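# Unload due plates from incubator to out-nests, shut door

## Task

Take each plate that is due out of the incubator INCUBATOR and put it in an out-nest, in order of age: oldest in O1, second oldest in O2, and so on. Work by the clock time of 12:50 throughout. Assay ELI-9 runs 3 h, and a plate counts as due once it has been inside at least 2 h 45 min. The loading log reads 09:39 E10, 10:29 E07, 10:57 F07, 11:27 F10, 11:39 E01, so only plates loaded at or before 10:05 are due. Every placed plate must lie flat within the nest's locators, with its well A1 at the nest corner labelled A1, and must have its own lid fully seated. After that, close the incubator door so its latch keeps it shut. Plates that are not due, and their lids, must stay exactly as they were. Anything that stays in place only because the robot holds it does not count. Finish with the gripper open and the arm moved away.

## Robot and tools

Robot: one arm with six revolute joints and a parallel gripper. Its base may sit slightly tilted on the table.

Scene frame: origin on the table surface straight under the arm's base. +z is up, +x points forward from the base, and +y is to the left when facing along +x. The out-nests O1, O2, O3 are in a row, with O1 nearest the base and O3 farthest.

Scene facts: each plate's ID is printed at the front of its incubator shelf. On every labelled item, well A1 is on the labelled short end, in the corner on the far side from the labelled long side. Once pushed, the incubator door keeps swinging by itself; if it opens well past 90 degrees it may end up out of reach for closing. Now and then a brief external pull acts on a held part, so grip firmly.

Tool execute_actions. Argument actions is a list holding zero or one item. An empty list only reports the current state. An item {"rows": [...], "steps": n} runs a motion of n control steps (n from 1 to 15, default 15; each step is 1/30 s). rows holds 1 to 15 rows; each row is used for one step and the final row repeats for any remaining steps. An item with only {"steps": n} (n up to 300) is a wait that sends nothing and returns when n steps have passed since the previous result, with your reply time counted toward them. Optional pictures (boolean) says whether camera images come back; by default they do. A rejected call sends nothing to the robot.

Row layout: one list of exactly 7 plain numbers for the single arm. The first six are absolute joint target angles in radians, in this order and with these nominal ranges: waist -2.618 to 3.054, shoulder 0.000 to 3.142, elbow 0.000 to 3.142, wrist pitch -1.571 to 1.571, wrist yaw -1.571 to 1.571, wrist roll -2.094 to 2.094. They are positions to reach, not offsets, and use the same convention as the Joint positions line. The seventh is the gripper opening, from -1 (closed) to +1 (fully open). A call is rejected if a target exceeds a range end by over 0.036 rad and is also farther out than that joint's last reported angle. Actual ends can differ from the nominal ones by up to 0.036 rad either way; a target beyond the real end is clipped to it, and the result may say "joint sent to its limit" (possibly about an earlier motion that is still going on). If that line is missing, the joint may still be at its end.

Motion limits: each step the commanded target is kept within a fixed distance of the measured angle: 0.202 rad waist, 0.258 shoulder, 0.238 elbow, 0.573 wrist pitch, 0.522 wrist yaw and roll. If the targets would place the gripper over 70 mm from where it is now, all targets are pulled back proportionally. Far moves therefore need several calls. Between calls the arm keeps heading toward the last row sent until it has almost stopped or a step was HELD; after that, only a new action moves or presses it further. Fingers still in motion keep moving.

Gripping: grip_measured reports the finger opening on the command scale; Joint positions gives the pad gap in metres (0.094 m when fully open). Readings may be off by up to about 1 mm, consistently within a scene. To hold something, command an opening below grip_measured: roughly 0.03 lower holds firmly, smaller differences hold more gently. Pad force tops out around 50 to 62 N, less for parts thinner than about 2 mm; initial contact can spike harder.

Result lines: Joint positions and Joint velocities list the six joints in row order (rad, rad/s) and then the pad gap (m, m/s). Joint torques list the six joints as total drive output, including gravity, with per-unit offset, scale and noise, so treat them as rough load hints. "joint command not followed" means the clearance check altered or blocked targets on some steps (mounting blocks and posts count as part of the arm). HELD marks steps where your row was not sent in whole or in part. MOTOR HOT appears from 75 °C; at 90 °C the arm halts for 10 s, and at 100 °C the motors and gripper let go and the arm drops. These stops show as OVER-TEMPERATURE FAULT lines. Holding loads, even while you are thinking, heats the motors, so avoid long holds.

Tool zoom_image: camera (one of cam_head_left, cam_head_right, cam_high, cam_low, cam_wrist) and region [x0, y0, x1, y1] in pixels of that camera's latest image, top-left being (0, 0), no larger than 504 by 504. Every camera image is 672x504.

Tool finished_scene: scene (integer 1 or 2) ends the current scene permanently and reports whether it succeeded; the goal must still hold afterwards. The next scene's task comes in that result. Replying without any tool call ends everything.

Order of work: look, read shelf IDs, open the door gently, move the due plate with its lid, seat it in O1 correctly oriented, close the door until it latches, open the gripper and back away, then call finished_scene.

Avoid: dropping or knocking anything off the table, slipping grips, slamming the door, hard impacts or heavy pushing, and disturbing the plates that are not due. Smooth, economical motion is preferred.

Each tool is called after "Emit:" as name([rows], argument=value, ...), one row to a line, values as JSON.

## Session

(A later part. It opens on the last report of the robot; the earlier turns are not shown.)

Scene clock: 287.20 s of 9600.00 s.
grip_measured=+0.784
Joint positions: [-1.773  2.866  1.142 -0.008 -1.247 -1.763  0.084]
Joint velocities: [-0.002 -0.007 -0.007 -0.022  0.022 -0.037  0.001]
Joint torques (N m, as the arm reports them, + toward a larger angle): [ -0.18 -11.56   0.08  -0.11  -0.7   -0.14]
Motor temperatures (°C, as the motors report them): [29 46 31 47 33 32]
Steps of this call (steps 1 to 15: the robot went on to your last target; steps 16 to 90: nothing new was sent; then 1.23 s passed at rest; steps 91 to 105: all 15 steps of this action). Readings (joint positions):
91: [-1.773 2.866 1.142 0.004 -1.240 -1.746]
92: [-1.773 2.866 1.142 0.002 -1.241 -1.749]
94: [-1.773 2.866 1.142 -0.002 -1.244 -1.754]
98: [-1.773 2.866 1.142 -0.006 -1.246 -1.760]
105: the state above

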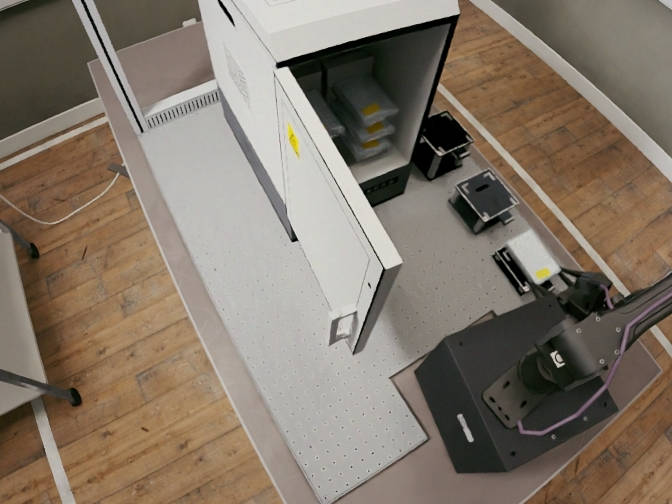

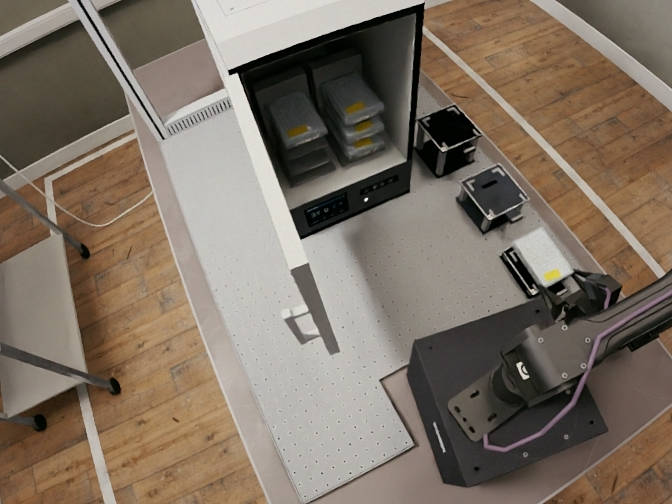

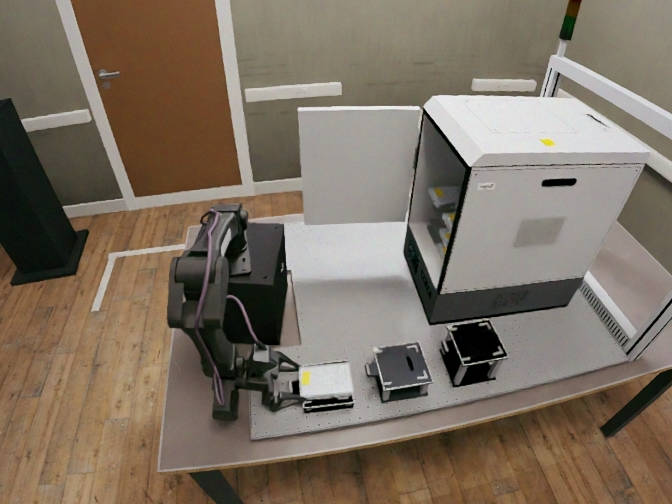

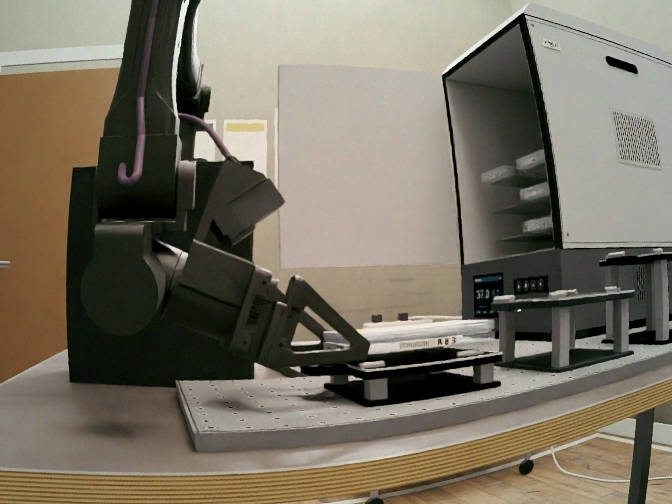

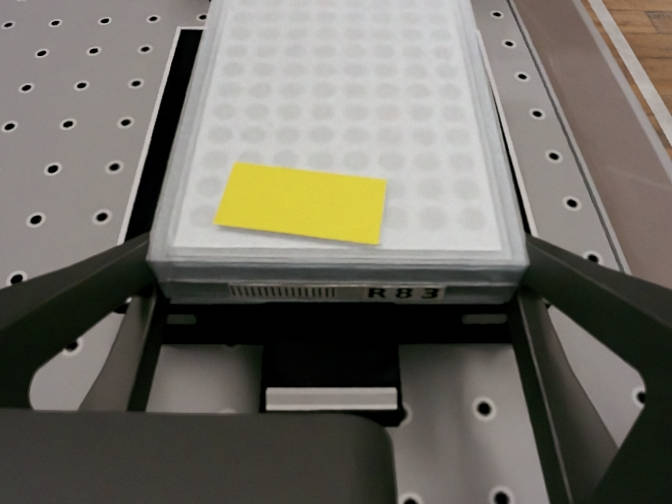

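Emit:
execute_actions([
  {"rows":[[-1.77,2.815,1.13,-0.03,-1.27,-1.76,0.75],[-1.77,2.815,1.13,-0.03,-1.27,-1.76,0.75],[-1.77,2.815,1.13,-0.03,-1.27,-1.76,0.75],[-1.77,2.815,1.13,-0.03,-1.27,-1.76,0.75],[-1.77,2.815,1.1,-0.03,-1.27,-1.76,0.75],[-1.77,2.815,1.1,-0.03,-1.27,-1.76,0.75],[-1.77,2.815,1.1,-0.03,-1.27,-1.76,0.75],[-1.77,2.815,1.1,-0.03,-1.27,-1.75,0.75],[-1.77,2.815,1.1,-0.03,-1.255,-1.745,0.75]]},
])

Scene clock: 293.73 s of 9600.00 s.
grip_measured=+0.784
Joint positions: [-1.773  2.846  1.125 -0.024 -1.228 -1.756  0.084]
Joint velocities: [ 0.002 -0.007 -0.007  0.007  0.007  0.022  0.   ]
Joint torques (N m, as the arm reports them, + toward a larger angle): [ -0.2  -13.58  -0.81   0.18  -0.72   0.02]
Motor temperatures (°C, as the motors report them): [29 47 31 47 33 32]
Steps of this call (steps 1 to 30: the robot went on to your last target; steps 31 to 90: nothing new was sent; then 3.03 s passed at rest; steps 91 to 105: all 15 steps of this action). Readings (joint positions):
91: [-1.773 2.865 1.142 -0.026 -1.243 -1.766]
92: [-1.773 2.862 1.142 -0.026 -1.242 -1.766]
94: [-1.773 2.855 1.142 -0.026 -1.241 -1.766]
98: [-1.773 2.846 1.142 -0.026 -1.241 -1.765]
105: the state above

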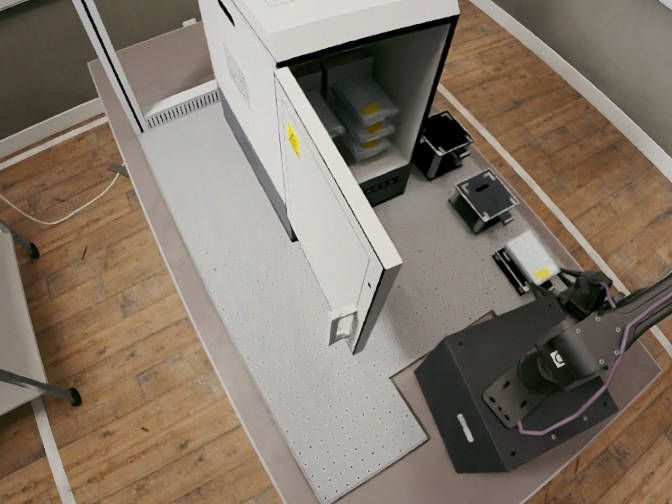

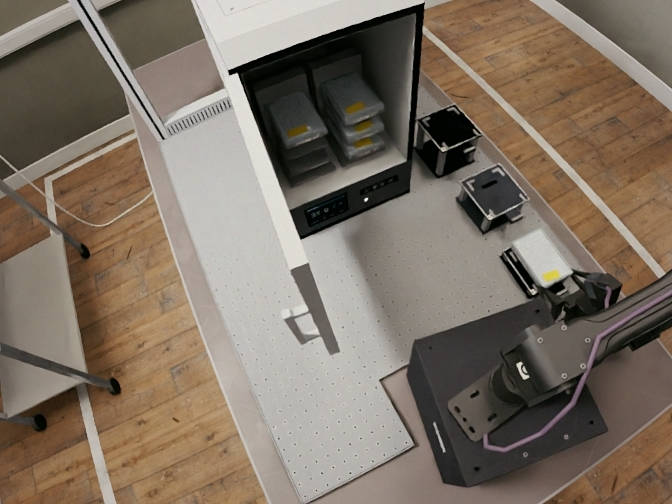

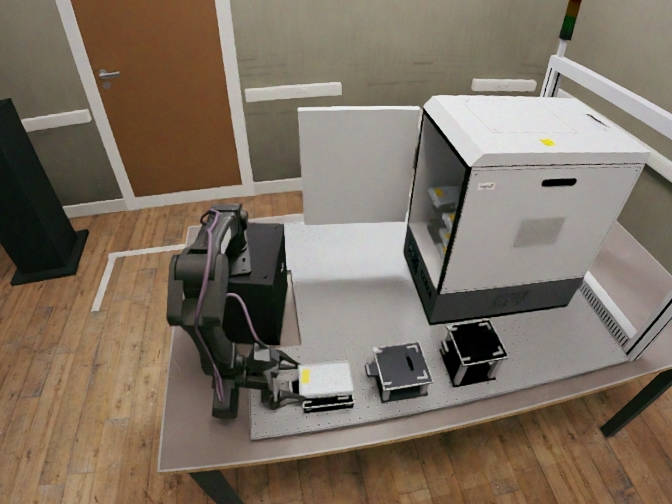

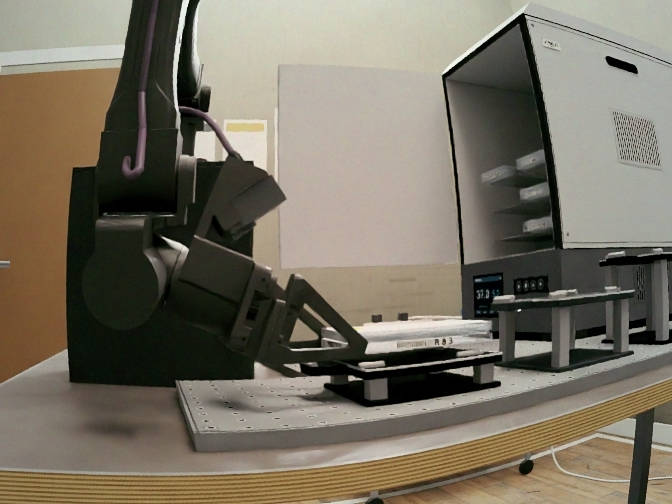

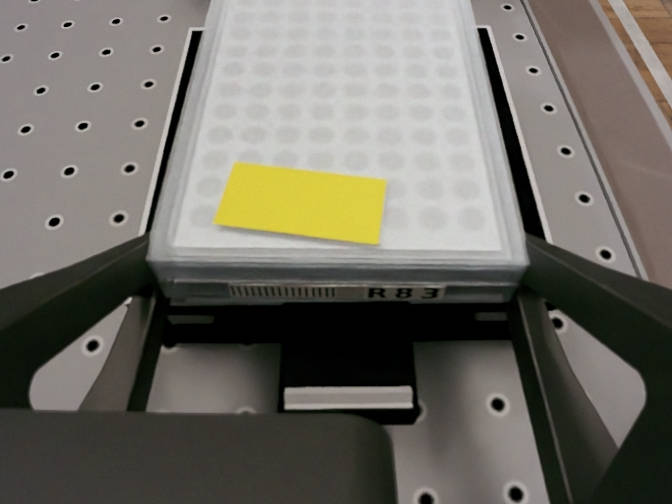

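Emit:
execute_actions([
  {"rows":[[-1.77,2.83,1.12,-0.01,-1.255,-1.74,0.75],[-1.77,2.83,1.12,-0.01,-1.255,-1.74,0.75],[-1.77,2.83,1.12,-0.01,-1.255,-1.74,0.75],[-1.77,2.83,1.12,-0.01,-1.245,-1.74,0.75],[-1.77,2.83,1.12,-0.01,-1.235,-1.74,0.75]]},
])

Emit:
execute_actions([
  {"rows":[[-1.77,2.83,1.12,-0.01,-1.235,-1.74,1]]},
])

Scene clock: 302.43 s of 9600.00 s.
grip_measured=+0.784
Joint positions: [-1.773  2.846  1.125 -0.015 -1.212 -1.748  0.084]
Joint velocities: [-0.002  0.002  0.002  0.007  0.022 -0.081 -0.   ]
Joint torques (N m, as the arm reports them, + toward a larger angle): [ -0.18 -12.3    0.61   0.34  -0.66   0.02]
Motor temperatures (°C, as the motors report them): [29 48 31 46 33 32]
Steps of this call (steps 1 to 15: the robot went on to your last target; steps 16 to 90: nothing new was sent; then 5.20 s passed at rest; steps 91 to 105: all 15 steps of this action). Readings (joint positions):
91: [-1.773 2.846 1.125 -0.023 -1.225 -1.753]
92: [-1.773 2.846 1.125 -0.022 -1.225 -1.752]
94: [-1.773 2.846 1.125 -0.018 -1.224 -1.751]
98: [-1.773 2.846 1.125 -0.016 -1.213 -1.749]
105: the state above

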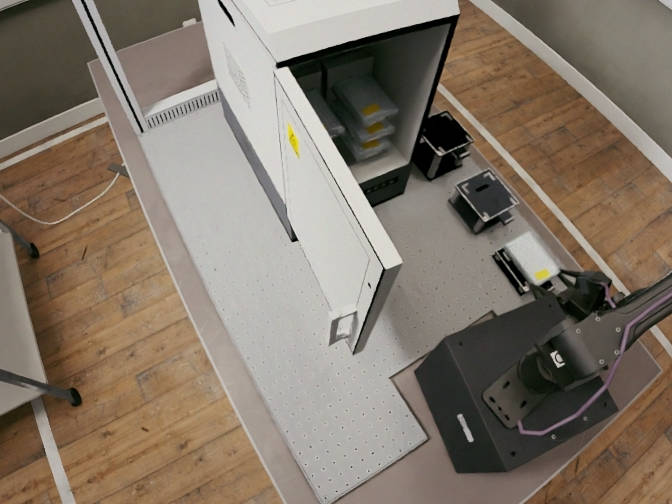

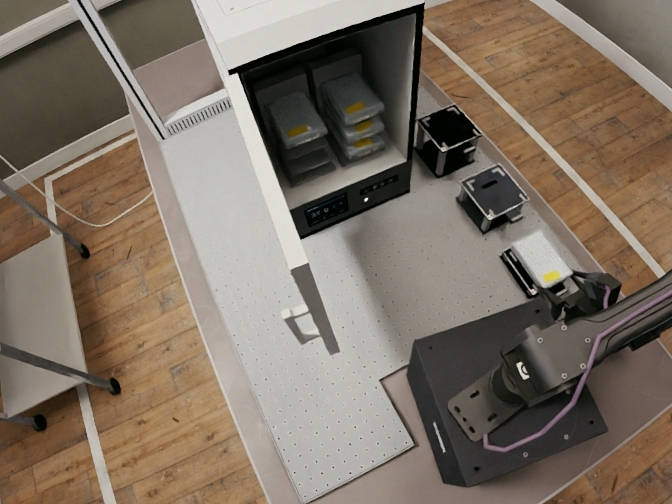

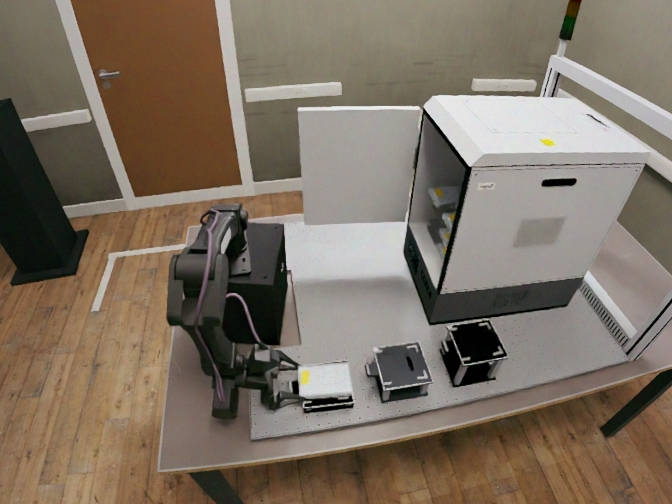

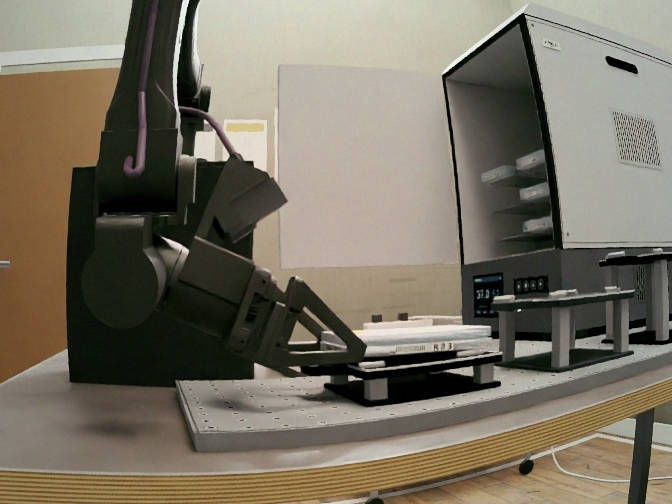

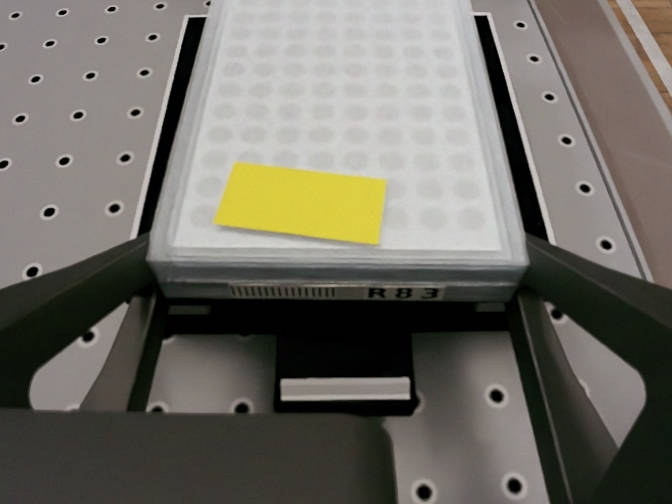

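Scene clock: 302.93 s of 9600.00 s.
grip_measured=+1.000
Joint positions: [-1.773  2.846  1.125 -0.014 -1.213 -1.747  0.094]
Joint velocities: [ 0.002 -0.012 -0.002 -0.037  0.051 -0.051  0.   ]
Joint torques (N m, as the arm reports them, + toward a larger angle): [ -0.17 -12.35   0.66   0.31  -0.65   0.04]
Motor temperatures (°C, as the motors report them): [29 48 31 46 33 32]
Steps of this call (steps 1 to 15: all 15 steps of this action). Readings (joint positions):
1: [-1.773 2.846 1.125 -0.016 -1.213 -1.747]
2: [-1.773 2.846 1.125 -0.015 -1.213 -1.747]
4: [-1.773 2.846 1.125 -0.014 -1.213 -1.747]
8: [-1.773 2.846 1.125 -0.014 -1.213 -1.747]
15: the state above

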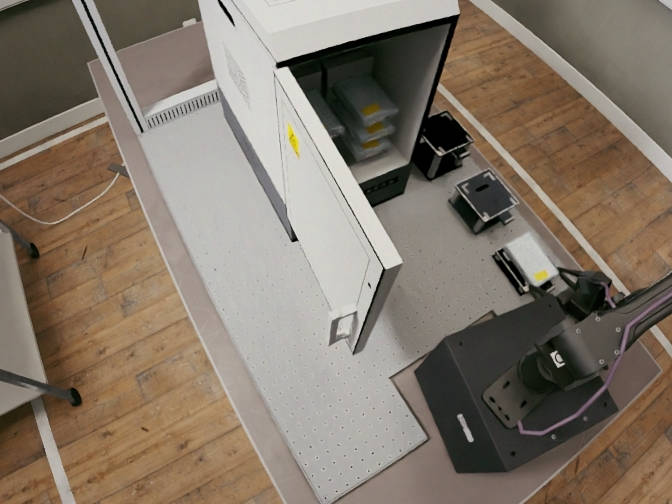

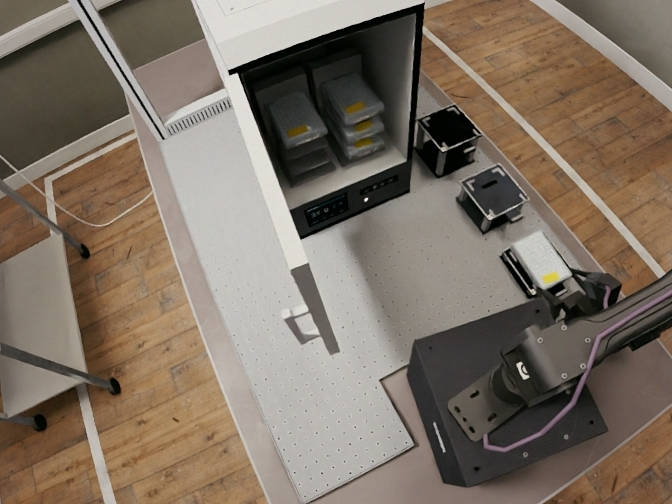

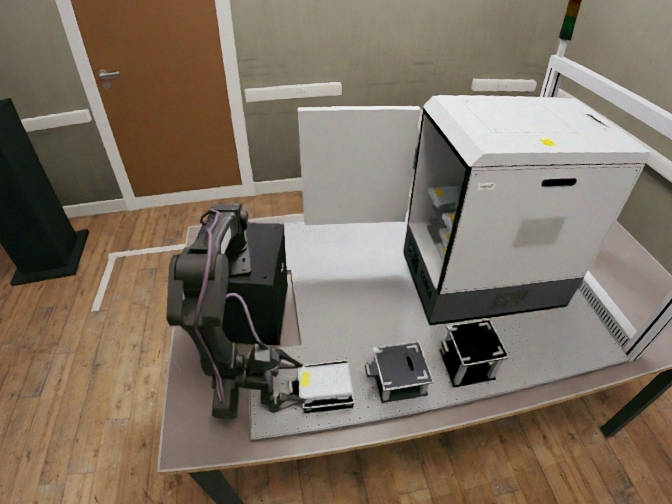

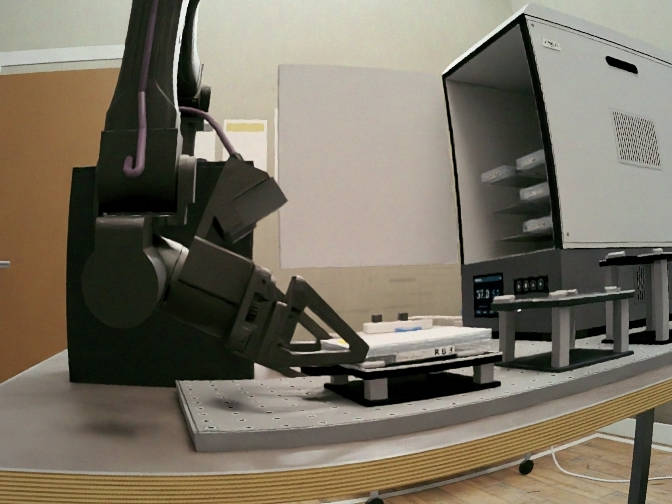

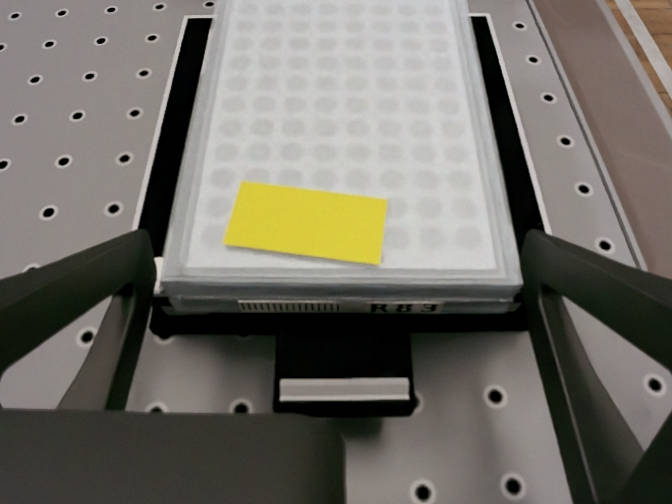

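Emit:
execute_actions([
  {"rows":[[-1.77,2.83,1.12,-0.01,-1.32,-1.74,1],[-1.77,2.83,1.12,-0.01,-1.32,-1.74,1],[-1.77,2.83,1.12,-0.01,-1.32,-1.74,1],[-1.77,2.8,1.09,-0.02,-1.32,-1.74,1],[-1.77,2.78,1.07,-0.02,-1.32,-1.74,1],[-1.77,2.76,1.05,-0.02,-1.32,-1.74,1],[-1.77,2.74,1.03,-0.02,-1.32,-1.74,1],[-1.8,2.72,1.01,-0.02,-1.32,-1.74,1],[-1.84,2.72,1.01,-0.02,-1.32,-1.74,1],[-1.88,2.72,1.01,-0.02,-1.32,-1.74,1],[-1.92,2.72,1.01,-0.02,-1.32,-1.74,1]]},
])

Emit:
zoom_image(camera="cam_low", region=[280,290,520,410])

Scene clock: 311.07 s of 9600.00 s.
grip_measured=+1.000
Joint positions: [-1.924  2.744  1.035 -0.014 -1.284 -1.747  0.094]
Joint velocities: [-0.325  0.002  0.007 -0.022  0.022 -0.007  0.   ]
Joint torques (N m, as the arm reports them, + toward a larger angle): [  1.38 -12.79  -0.66   0.23  -0.78   0.03]
Motor temperatures (°C, as the motors report them): [29 48 31 46 33 32]
Steps of this call (steps 1 to 15: the robot went on to your last target; steps 16 to 90: nothing new was sent; then 4.63 s passed at rest; steps 91 to 105: all 15 steps of this action). Readings (joint positions):
91: [-1.773 2.846 1.125 -0.014 -1.221 -1.747]
92: [-1.773 2.846 1.125 -0.014 -1.234 -1.747]
94: [-1.773 2.845 1.125 -0.013 -1.252 -1.747]
98: [-1.774 2.792 1.069 -0.012 -1.267 -1.747]
105: the state above

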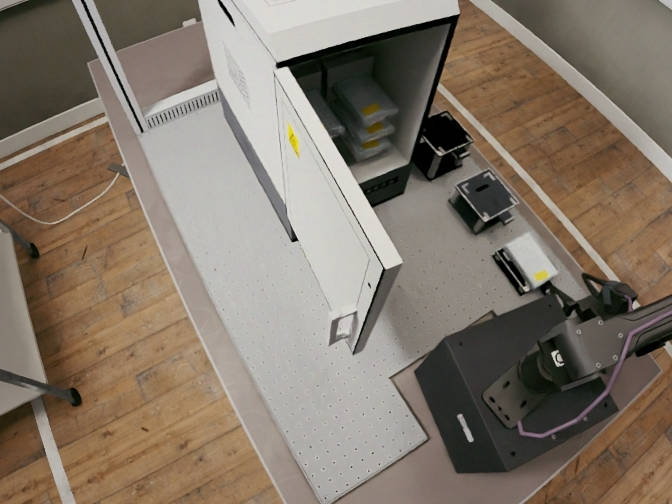

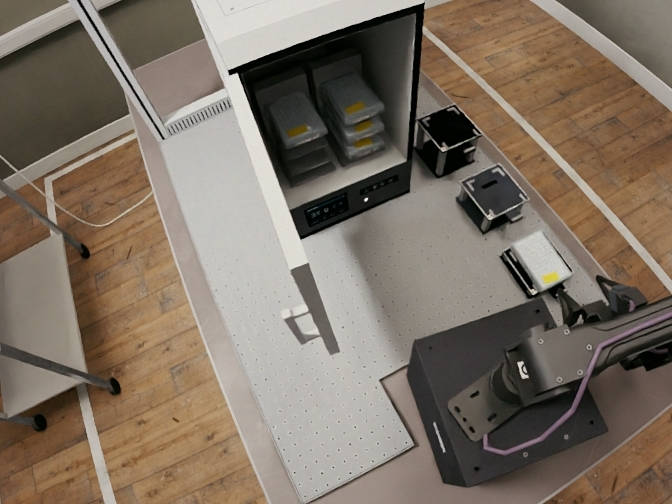

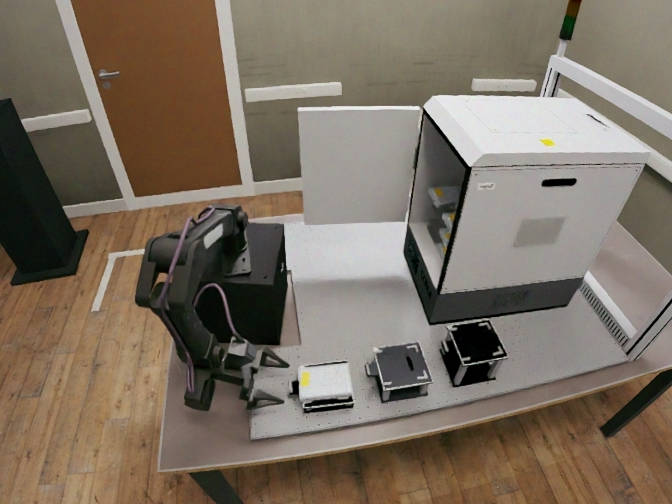

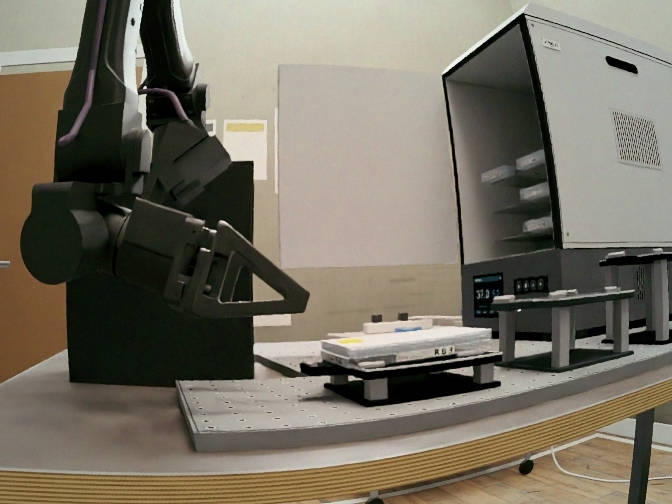

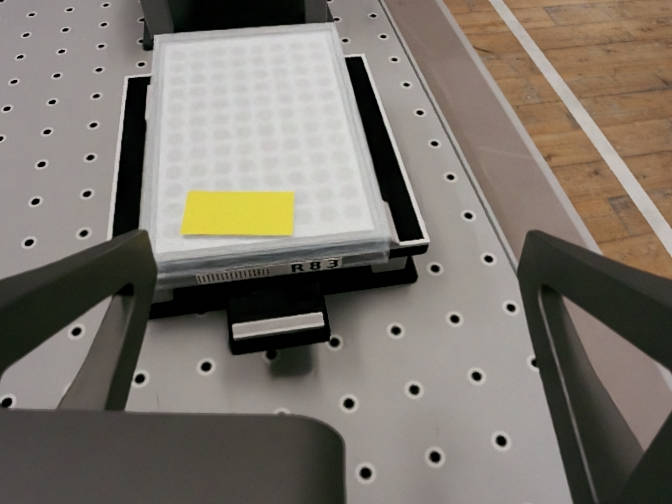

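Region (280, 290, 520, 410) of cam_low's 672x504 image, scaled by 2.100, with more detail than that image has.

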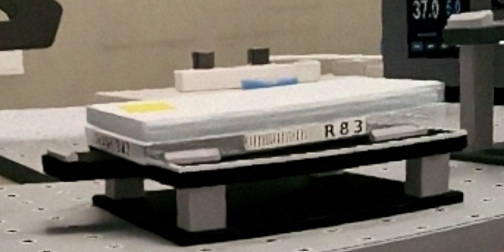

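Emit:
execute_actions([
  {"rows":[[-1.88,2.72,1.03,-0.02,-1.32,-1.74,1],[-1.84,2.72,1.03,-0.02,-1.32,-1.74,1],[-1.8,2.72,1.03,-0.02,-1.32,-1.74,1],[-1.775,2.72,1.03,-0.02,-1.32,-1.74,1]]},
], pictures=false)

Emit:
execute_actions([
  {"rows":[[-1.775,2.76,1.07,-0.02,-1.3,-1.74,1],[-1.775,2.775,1.085,-0.02,-1.29,-1.74,1],[-1.775,2.79,1.1,-0.02,-1.28,-1.74,1],[-1.775,2.805,1.115,-0.02,-1.27,-1.74,1],[-1.775,2.82,1.13,-0.02,-1.26,-1.74,1],[-1.775,2.835,1.145,-0.02,-1.25,-1.74,1],[-1.775,2.845,1.155,-0.02,-1.24,-1.74,1]]},
])

Scene clock: 324.60 s of 9600.00 s.
grip_measured=+1.000
Joint positions: [-1.765  2.744  1.035 -0.014 -1.286 -1.747  0.094]
Joint velocities: [-0.002 -0.002  0.017  0.037 -0.007 -0.095  0.   ]
Joint torques (N m, as the arm reports them, + toward a larger angle): [ -1.08 -12.78   0.69   0.24  -0.77   0.04]
Motor temperatures (°C, as the motors report them): [29 48 31 45 33 32]
Steps of this call (steps 1 to 15: the robot went on to your last target; steps 16 to 90: nothing new was sent; then 10.03 s passed at rest; steps 91 to 105: all 15 steps of this action). Readings (joint positions):
91: [-1.925 2.744 1.035 -0.014 -1.284 -1.747]
92: [-1.914 2.744 1.035 -0.014 -1.284 -1.747]
94: [-1.862 2.744 1.035 -0.014 -1.284 -1.747]
98: [-1.765 2.744 1.035 -0.014 -1.285 -1.747]
105: the state above

Scene clock: 325.10 s of 9600.00 s.
grip_measured=+1.000
Joint positions: [-1.765  2.846  1.127 -0.014 -1.228 -1.747  0.094]
Joint velocities: [ 0.002  0.007  0.002 -0.022  0.007 -0.022  0.   ]
Joint torques (N m, as the arm reports them, + toward a larger angle): [ -1.13 -11.05   2.94   0.22  -0.55   0.03]
Motor temperatures (°C, as the motors report them): [29 48 31 45 33 32]
Steps of this call (steps 1 to 15: all 15 steps of this action). Readings (joint positions):
1: [-1.765 2.744 1.035 -0.014 -1.285 -1.747]
2: [-1.765 2.747 1.038 -0.015 -1.285 -1.747]
4: [-1.765 2.767 1.061 -0.015 -1.280 -1.747]
8: [-1.765 2.827 1.120 -0.015 -1.251 -1.747]
15: the state above

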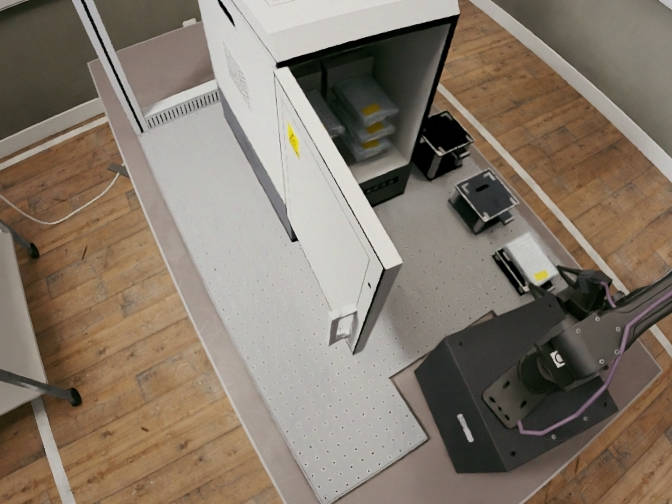

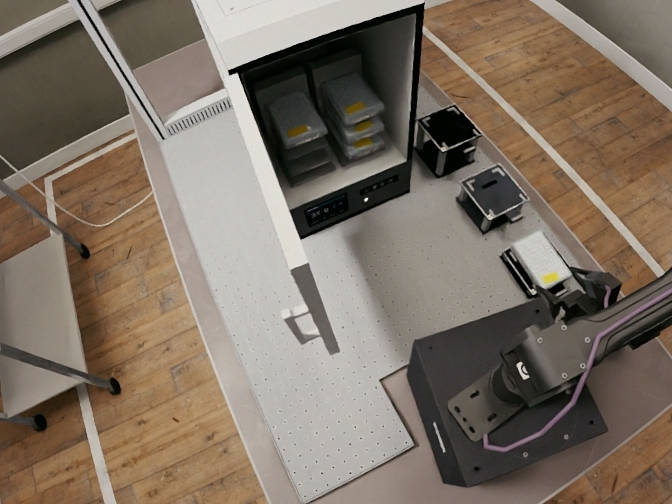

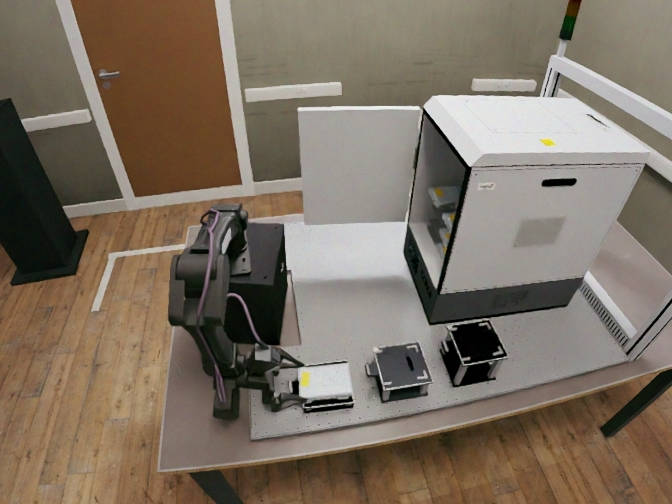

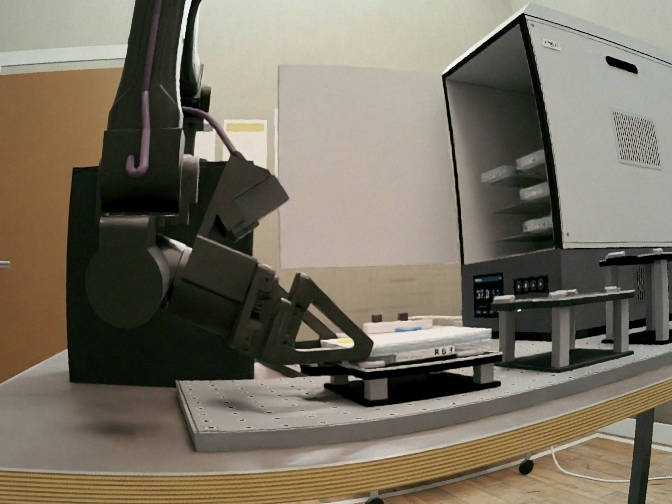

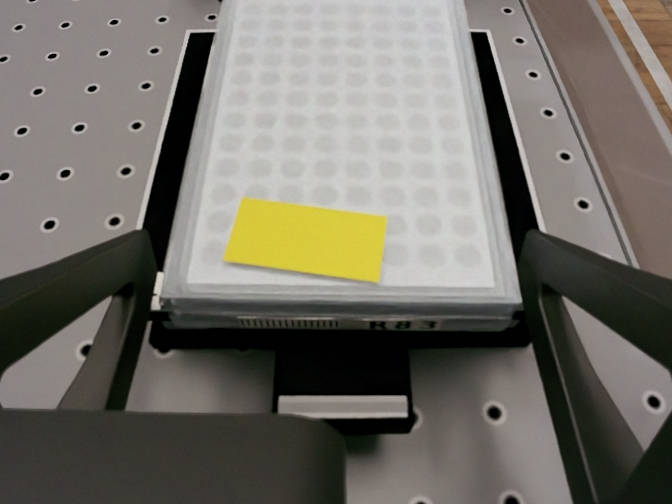

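Emit:
execute_actions([
  {"rows":[[-1.775,2.845,1.155,-0.03,-1.235,-1.755,0.75]]},
], pictures=false)

Emit:
execute_actions([
  {"rows":[[-1.779,2.845,1.158,-0.048,-1.235,-1.767,0.75],[-1.783,2.845,1.161,-0.061,-1.235,-1.777,0.75],[-1.786,2.846,1.164,-0.074,-1.235,-1.787,0.75],[-1.79,2.846,1.167,-0.087,-1.234,-1.797,0.75],[-1.794,2.847,1.17,-0.1,-1.234,-1.808,0.75],[-1.797,2.847,1.173,-0.113,-1.233,-1.818,0.75],[-1.801,2.848,1.176,-0.126,-1.233,-1.828,0.75],[-1.805,2.848,1.179,-0.139,-1.232,-1.838,0.75],[-1.808,2.849,1.182,-0.152,-1.232,-1.849,0.75],[-1.812,2.849,1.185,-0.165,-1.231,-1.859,0.75],[-1.816,2.85,1.189,-0.178,-1.23,-1.869,0.75],[-1.819,2.85,1.193,-0.191,-1.229,-1.879,0.75],[-1.823,2.85,1.197,-0.204,-1.228,-1.89,0.75],[-1.827,2.85,1.2,-0.216,-1.227,-1.9,0.75],[-1.83,2.85,1.203,-0.227,-1.226,-1.91,0.75]]},
], pictures=false)

Emit:
execute_actions([
  {"steps":20},
])

Scene clock: 343.80 s of 9600.00 s.
grip_measured=+0.780
Joint positions: [-1.765  2.846  1.129 -0.014 -1.223 -1.747  0.084]
Joint velocities: [ 0.002 -0.017  0.012 -0.037 -0.007 -0.022 -0.001]
Joint torques (N m, as the arm reports them, + toward a larger angle): [ -1.07 -11.05   2.86   0.12  -0.56  -0.11]
Motor temperatures (°C, as the motors report them): [29 47 31 44 33 32]
Steps of this call (steps 1 to 15: the robot went on to your last target; steps 16 to 90: nothing new was sent; then 15.20 s passed at rest; steps 91 to 105: all 15 steps of this action). Readings (joint positions):
91: [-1.765 2.846 1.127 -0.014 -1.224 -1.747]
92: [-1.765 2.846 1.128 -0.013 -1.224 -1.747]
94: [-1.765 2.846 1.129 -0.013 -1.223 -1.747]
98: [-1.765 2.846 1.129 -0.014 -1.223 -1.747]
105: the state above

Scene clock: 344.30 s of 9600.00 s.
grip_measured=+0.780
Joint positions: [-1.81   2.846  1.167 -0.161 -1.208 -1.861  0.084]
Joint velocities: [-0.105 -0.002  0.09  -0.286 -0.037 -0.242 -0.001]
Joint torques (N m, as the arm reports them, + toward a larger angle): [ -1.28 -10.67   3.25  -0.07  -0.64  -0.09]
Motor temperatures (°C, as the motors report them): [29 47 31 44 33 32]
Steps of this call (steps 1 to 15: all 15 steps of this action). Readings (joint positions):
1: [-1.765 2.846 1.129 -0.016 -1.223 -1.749]
2: [-1.765 2.846 1.129 -0.019 -1.223 -1.752]
4: [-1.770 2.846 1.134 -0.031 -1.222 -1.763]
8: [-1.784 2.846 1.145 -0.075 -1.217 -1.794]
15: the state above

Scene clock: 344.97 s of 9600.00 s.
grip_measured=+0.780
Joint positions: [-1.82   2.846  1.175 -0.205 -1.202 -1.9    0.084]
Joint velocities: [-0.017 -0.002 -0.002 -0.037  0.022 -0.022  0.   ]
Joint torques (N m, as the arm reports them, + toward a larger angle): [ -1.12 -10.69   3.07  -0.2   -0.65  -0.13]
Motor temperatures (°C, as the motors report them): [29 47 31 44 33 32]
Steps of this call (steps 1 to 20: the robot went on to your last target). Readings (joint positions):
1: [-1.814 2.846 1.170 -0.171 -1.207 -1.870]
2: [-1.816 2.846 1.172 -0.178 -1.207 -1.876]
4: [-1.819 2.846 1.174 -0.188 -1.206 -1.886]
8: [-1.820 2.846 1.175 -0.199 -1.204 -1.895]
20: the state above

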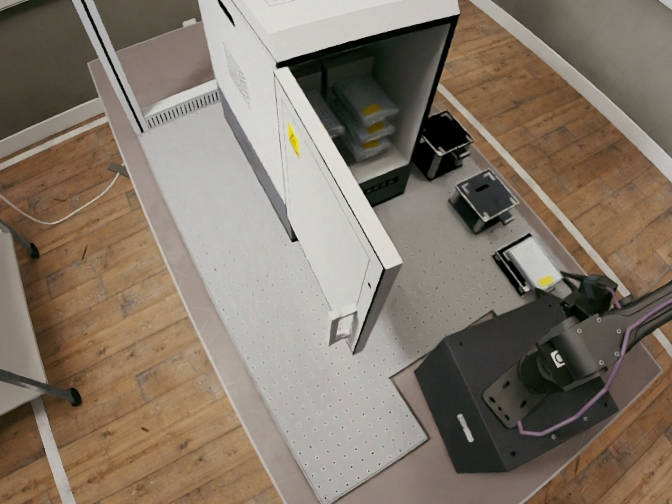

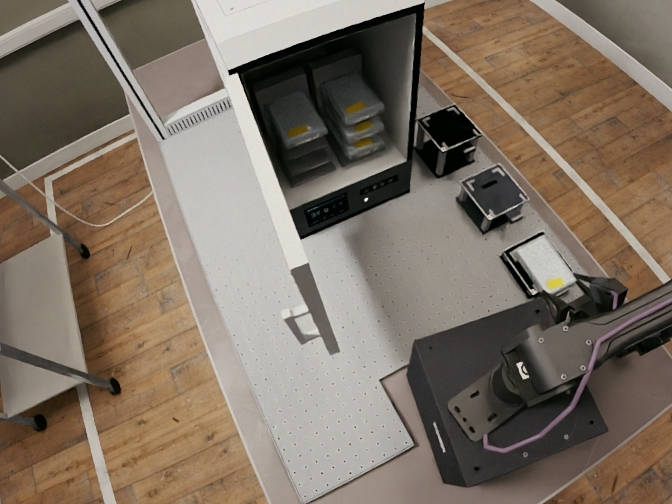

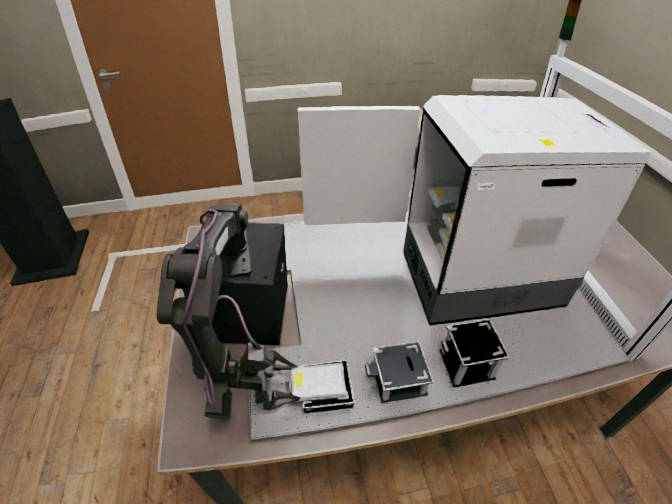

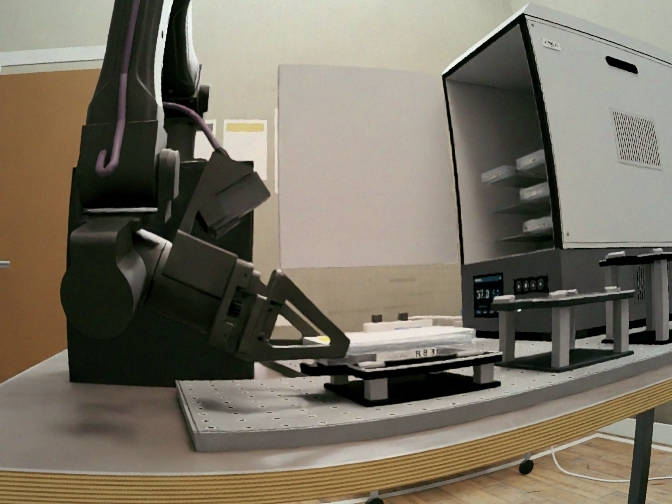

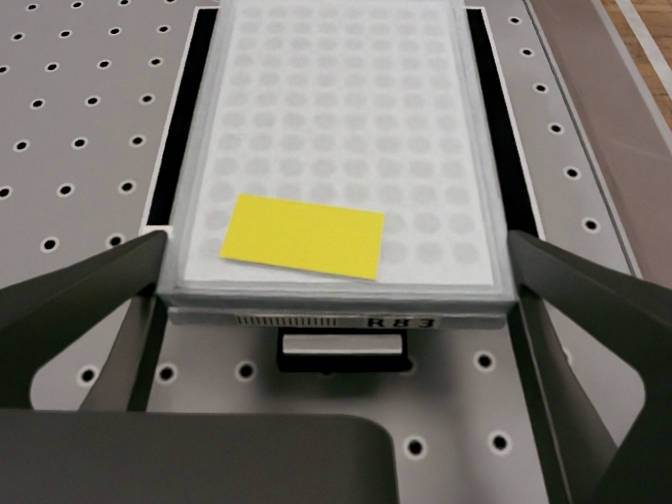

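Emit:
execute_actions([
  {"rows":[[-1.825,2.84,1.18,-0.21,-1.22,-1.9,1]],"steps":10},
], pictures=false)

Emit:
execute_actions([
  {"rows":[[-1.825,2.81,1.15,-0.21,-1.25,-1.9,1],[-1.825,2.8,1.14,-0.21,-1.27,-1.9,1],[-1.825,2.78,1.12,-0.21,-1.29,-1.9,1],[-1.825,2.76,1.1,-0.21,-1.3,-1.9,1],[-1.825,2.74,1.08,-0.21,-1.3,-1.9,1],[-1.825,2.72,1.06,-0.21,-1.3,-1.9,1],[-1.825,2.7,1.04,-0.21,-1.3,-1.9,1],[-1.825,2.7,1.04,-0.21,-1.3,-1.9,1],[-1.86,2.7,1.04,-0.21,-1.3,-1.9,1],[-1.9,2.65,1.04,-0.21,-1.3,-1.9,1],[-1.95,2.6,1.04,-0.21,-1.3,-1.9,1]]},
])

Emit:
zoom_image(camera="cam_low", region=[280,290,520,410])

Scene clock: 358.13 s of 9600.00 s.
grip_measured=+1.000
Joint positions: [-1.82   2.846  1.175 -0.205 -1.202 -1.901  0.094]
Joint velocities: [-0.012 -0.002  0.017  0.007  0.007 -0.11   0.   ]
Joint torques (N m, as the arm reports them, + toward a larger angle): [ -0.74 -11.58   1.4   -0.01  -0.59  -0.03]
Motor temperatures (°C, as the motors report them): [29 47 31 44 33 32]
Steps of this call (steps 1 to 15: the robot went on to your last target; steps 16 to 90: nothing new was sent; then 9.83 s passed at rest; steps 91 to 100: all 10 steps of this action). Readings (joint positions):
91: [-1.820 2.846 1.175 -0.205 -1.202 -1.901]
92: [-1.820 2.846 1.175 -0.205 -1.202 -1.901]
94: [-1.820 2.846 1.175 -0.205 -1.202 -1.901]
98: [-1.820 2.846 1.175 -0.205 -1.202 -1.901]
100: the state above

Scene clock: 358.63 s of 9600.00 s.
grip_measured=+1.000
Joint positions: [-1.947  2.626  1.054 -0.202 -1.263 -1.901  0.094]
Joint velocities: [-0.393 -0.398  0.012  0.037 -0.095  0.007  0.   ]
Joint torques (N m, as the arm reports them, + toward a larger angle): [  1.26 -11.05   0.69   0.01  -0.67  -0.03]
Motor temperatures (°C, as the motors report them): [29 47 31 44 33 32]
Steps of this call (steps 1 to 15: all 15 steps of this action). Readings (joint positions):
1: [-1.820 2.846 1.175 -0.205 -1.204 -1.901]
2: [-1.820 2.845 1.175 -0.205 -1.208 -1.901]
4: [-1.820 2.829 1.157 -0.202 -1.222 -1.901]
8: [-1.820 2.752 1.081 -0.203 -1.247 -1.901]
15: the state above

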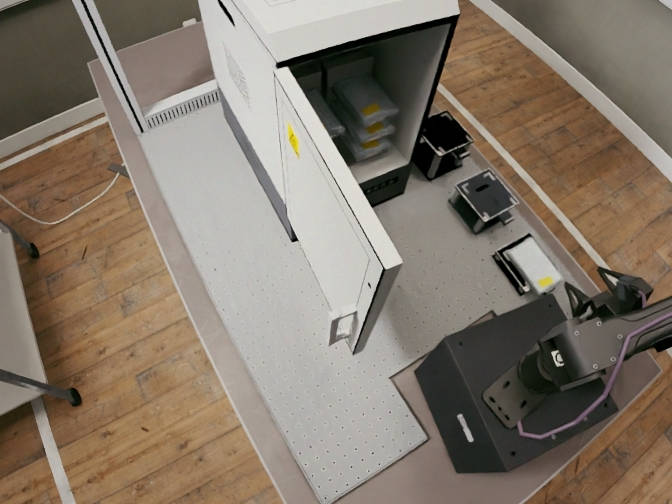

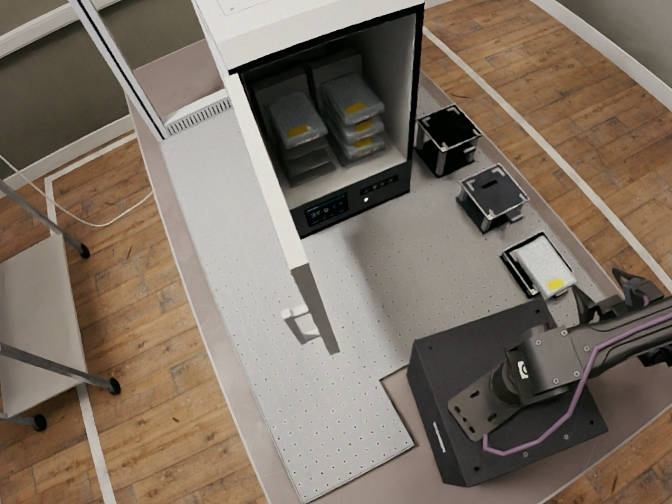

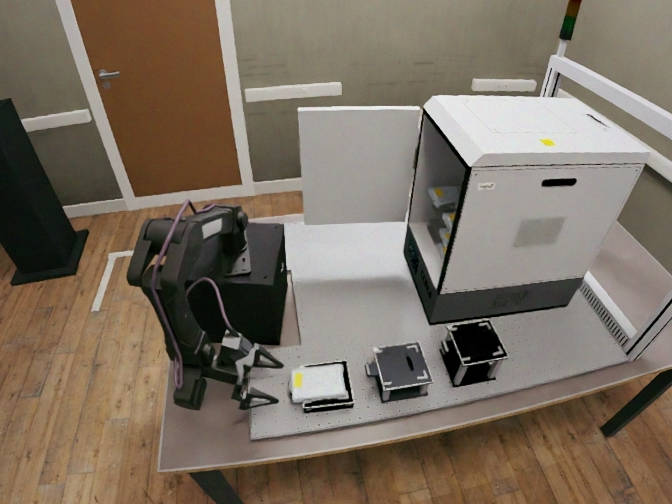

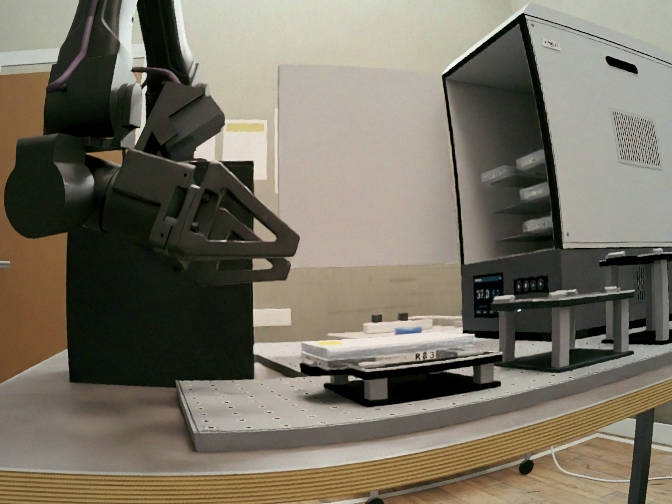

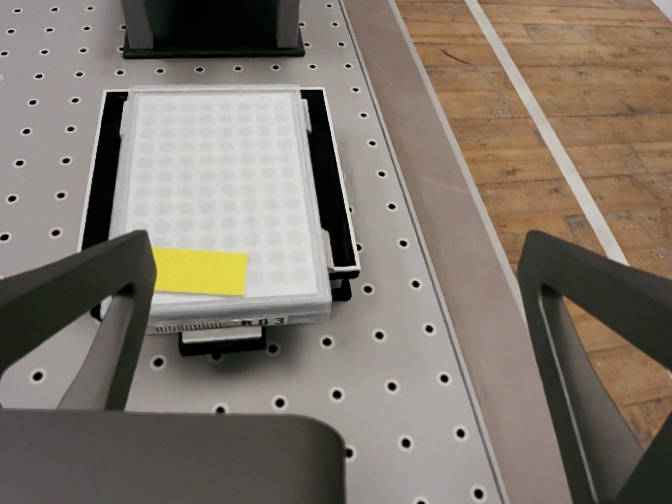

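Region (280, 290, 520, 410) of cam_low's 672x504 image, scaled by 2.100, with more detail than that image has.

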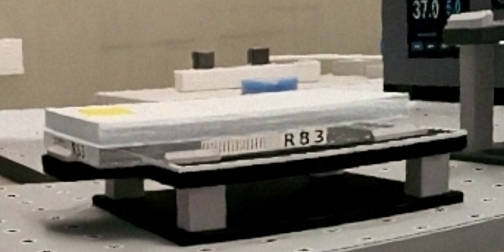

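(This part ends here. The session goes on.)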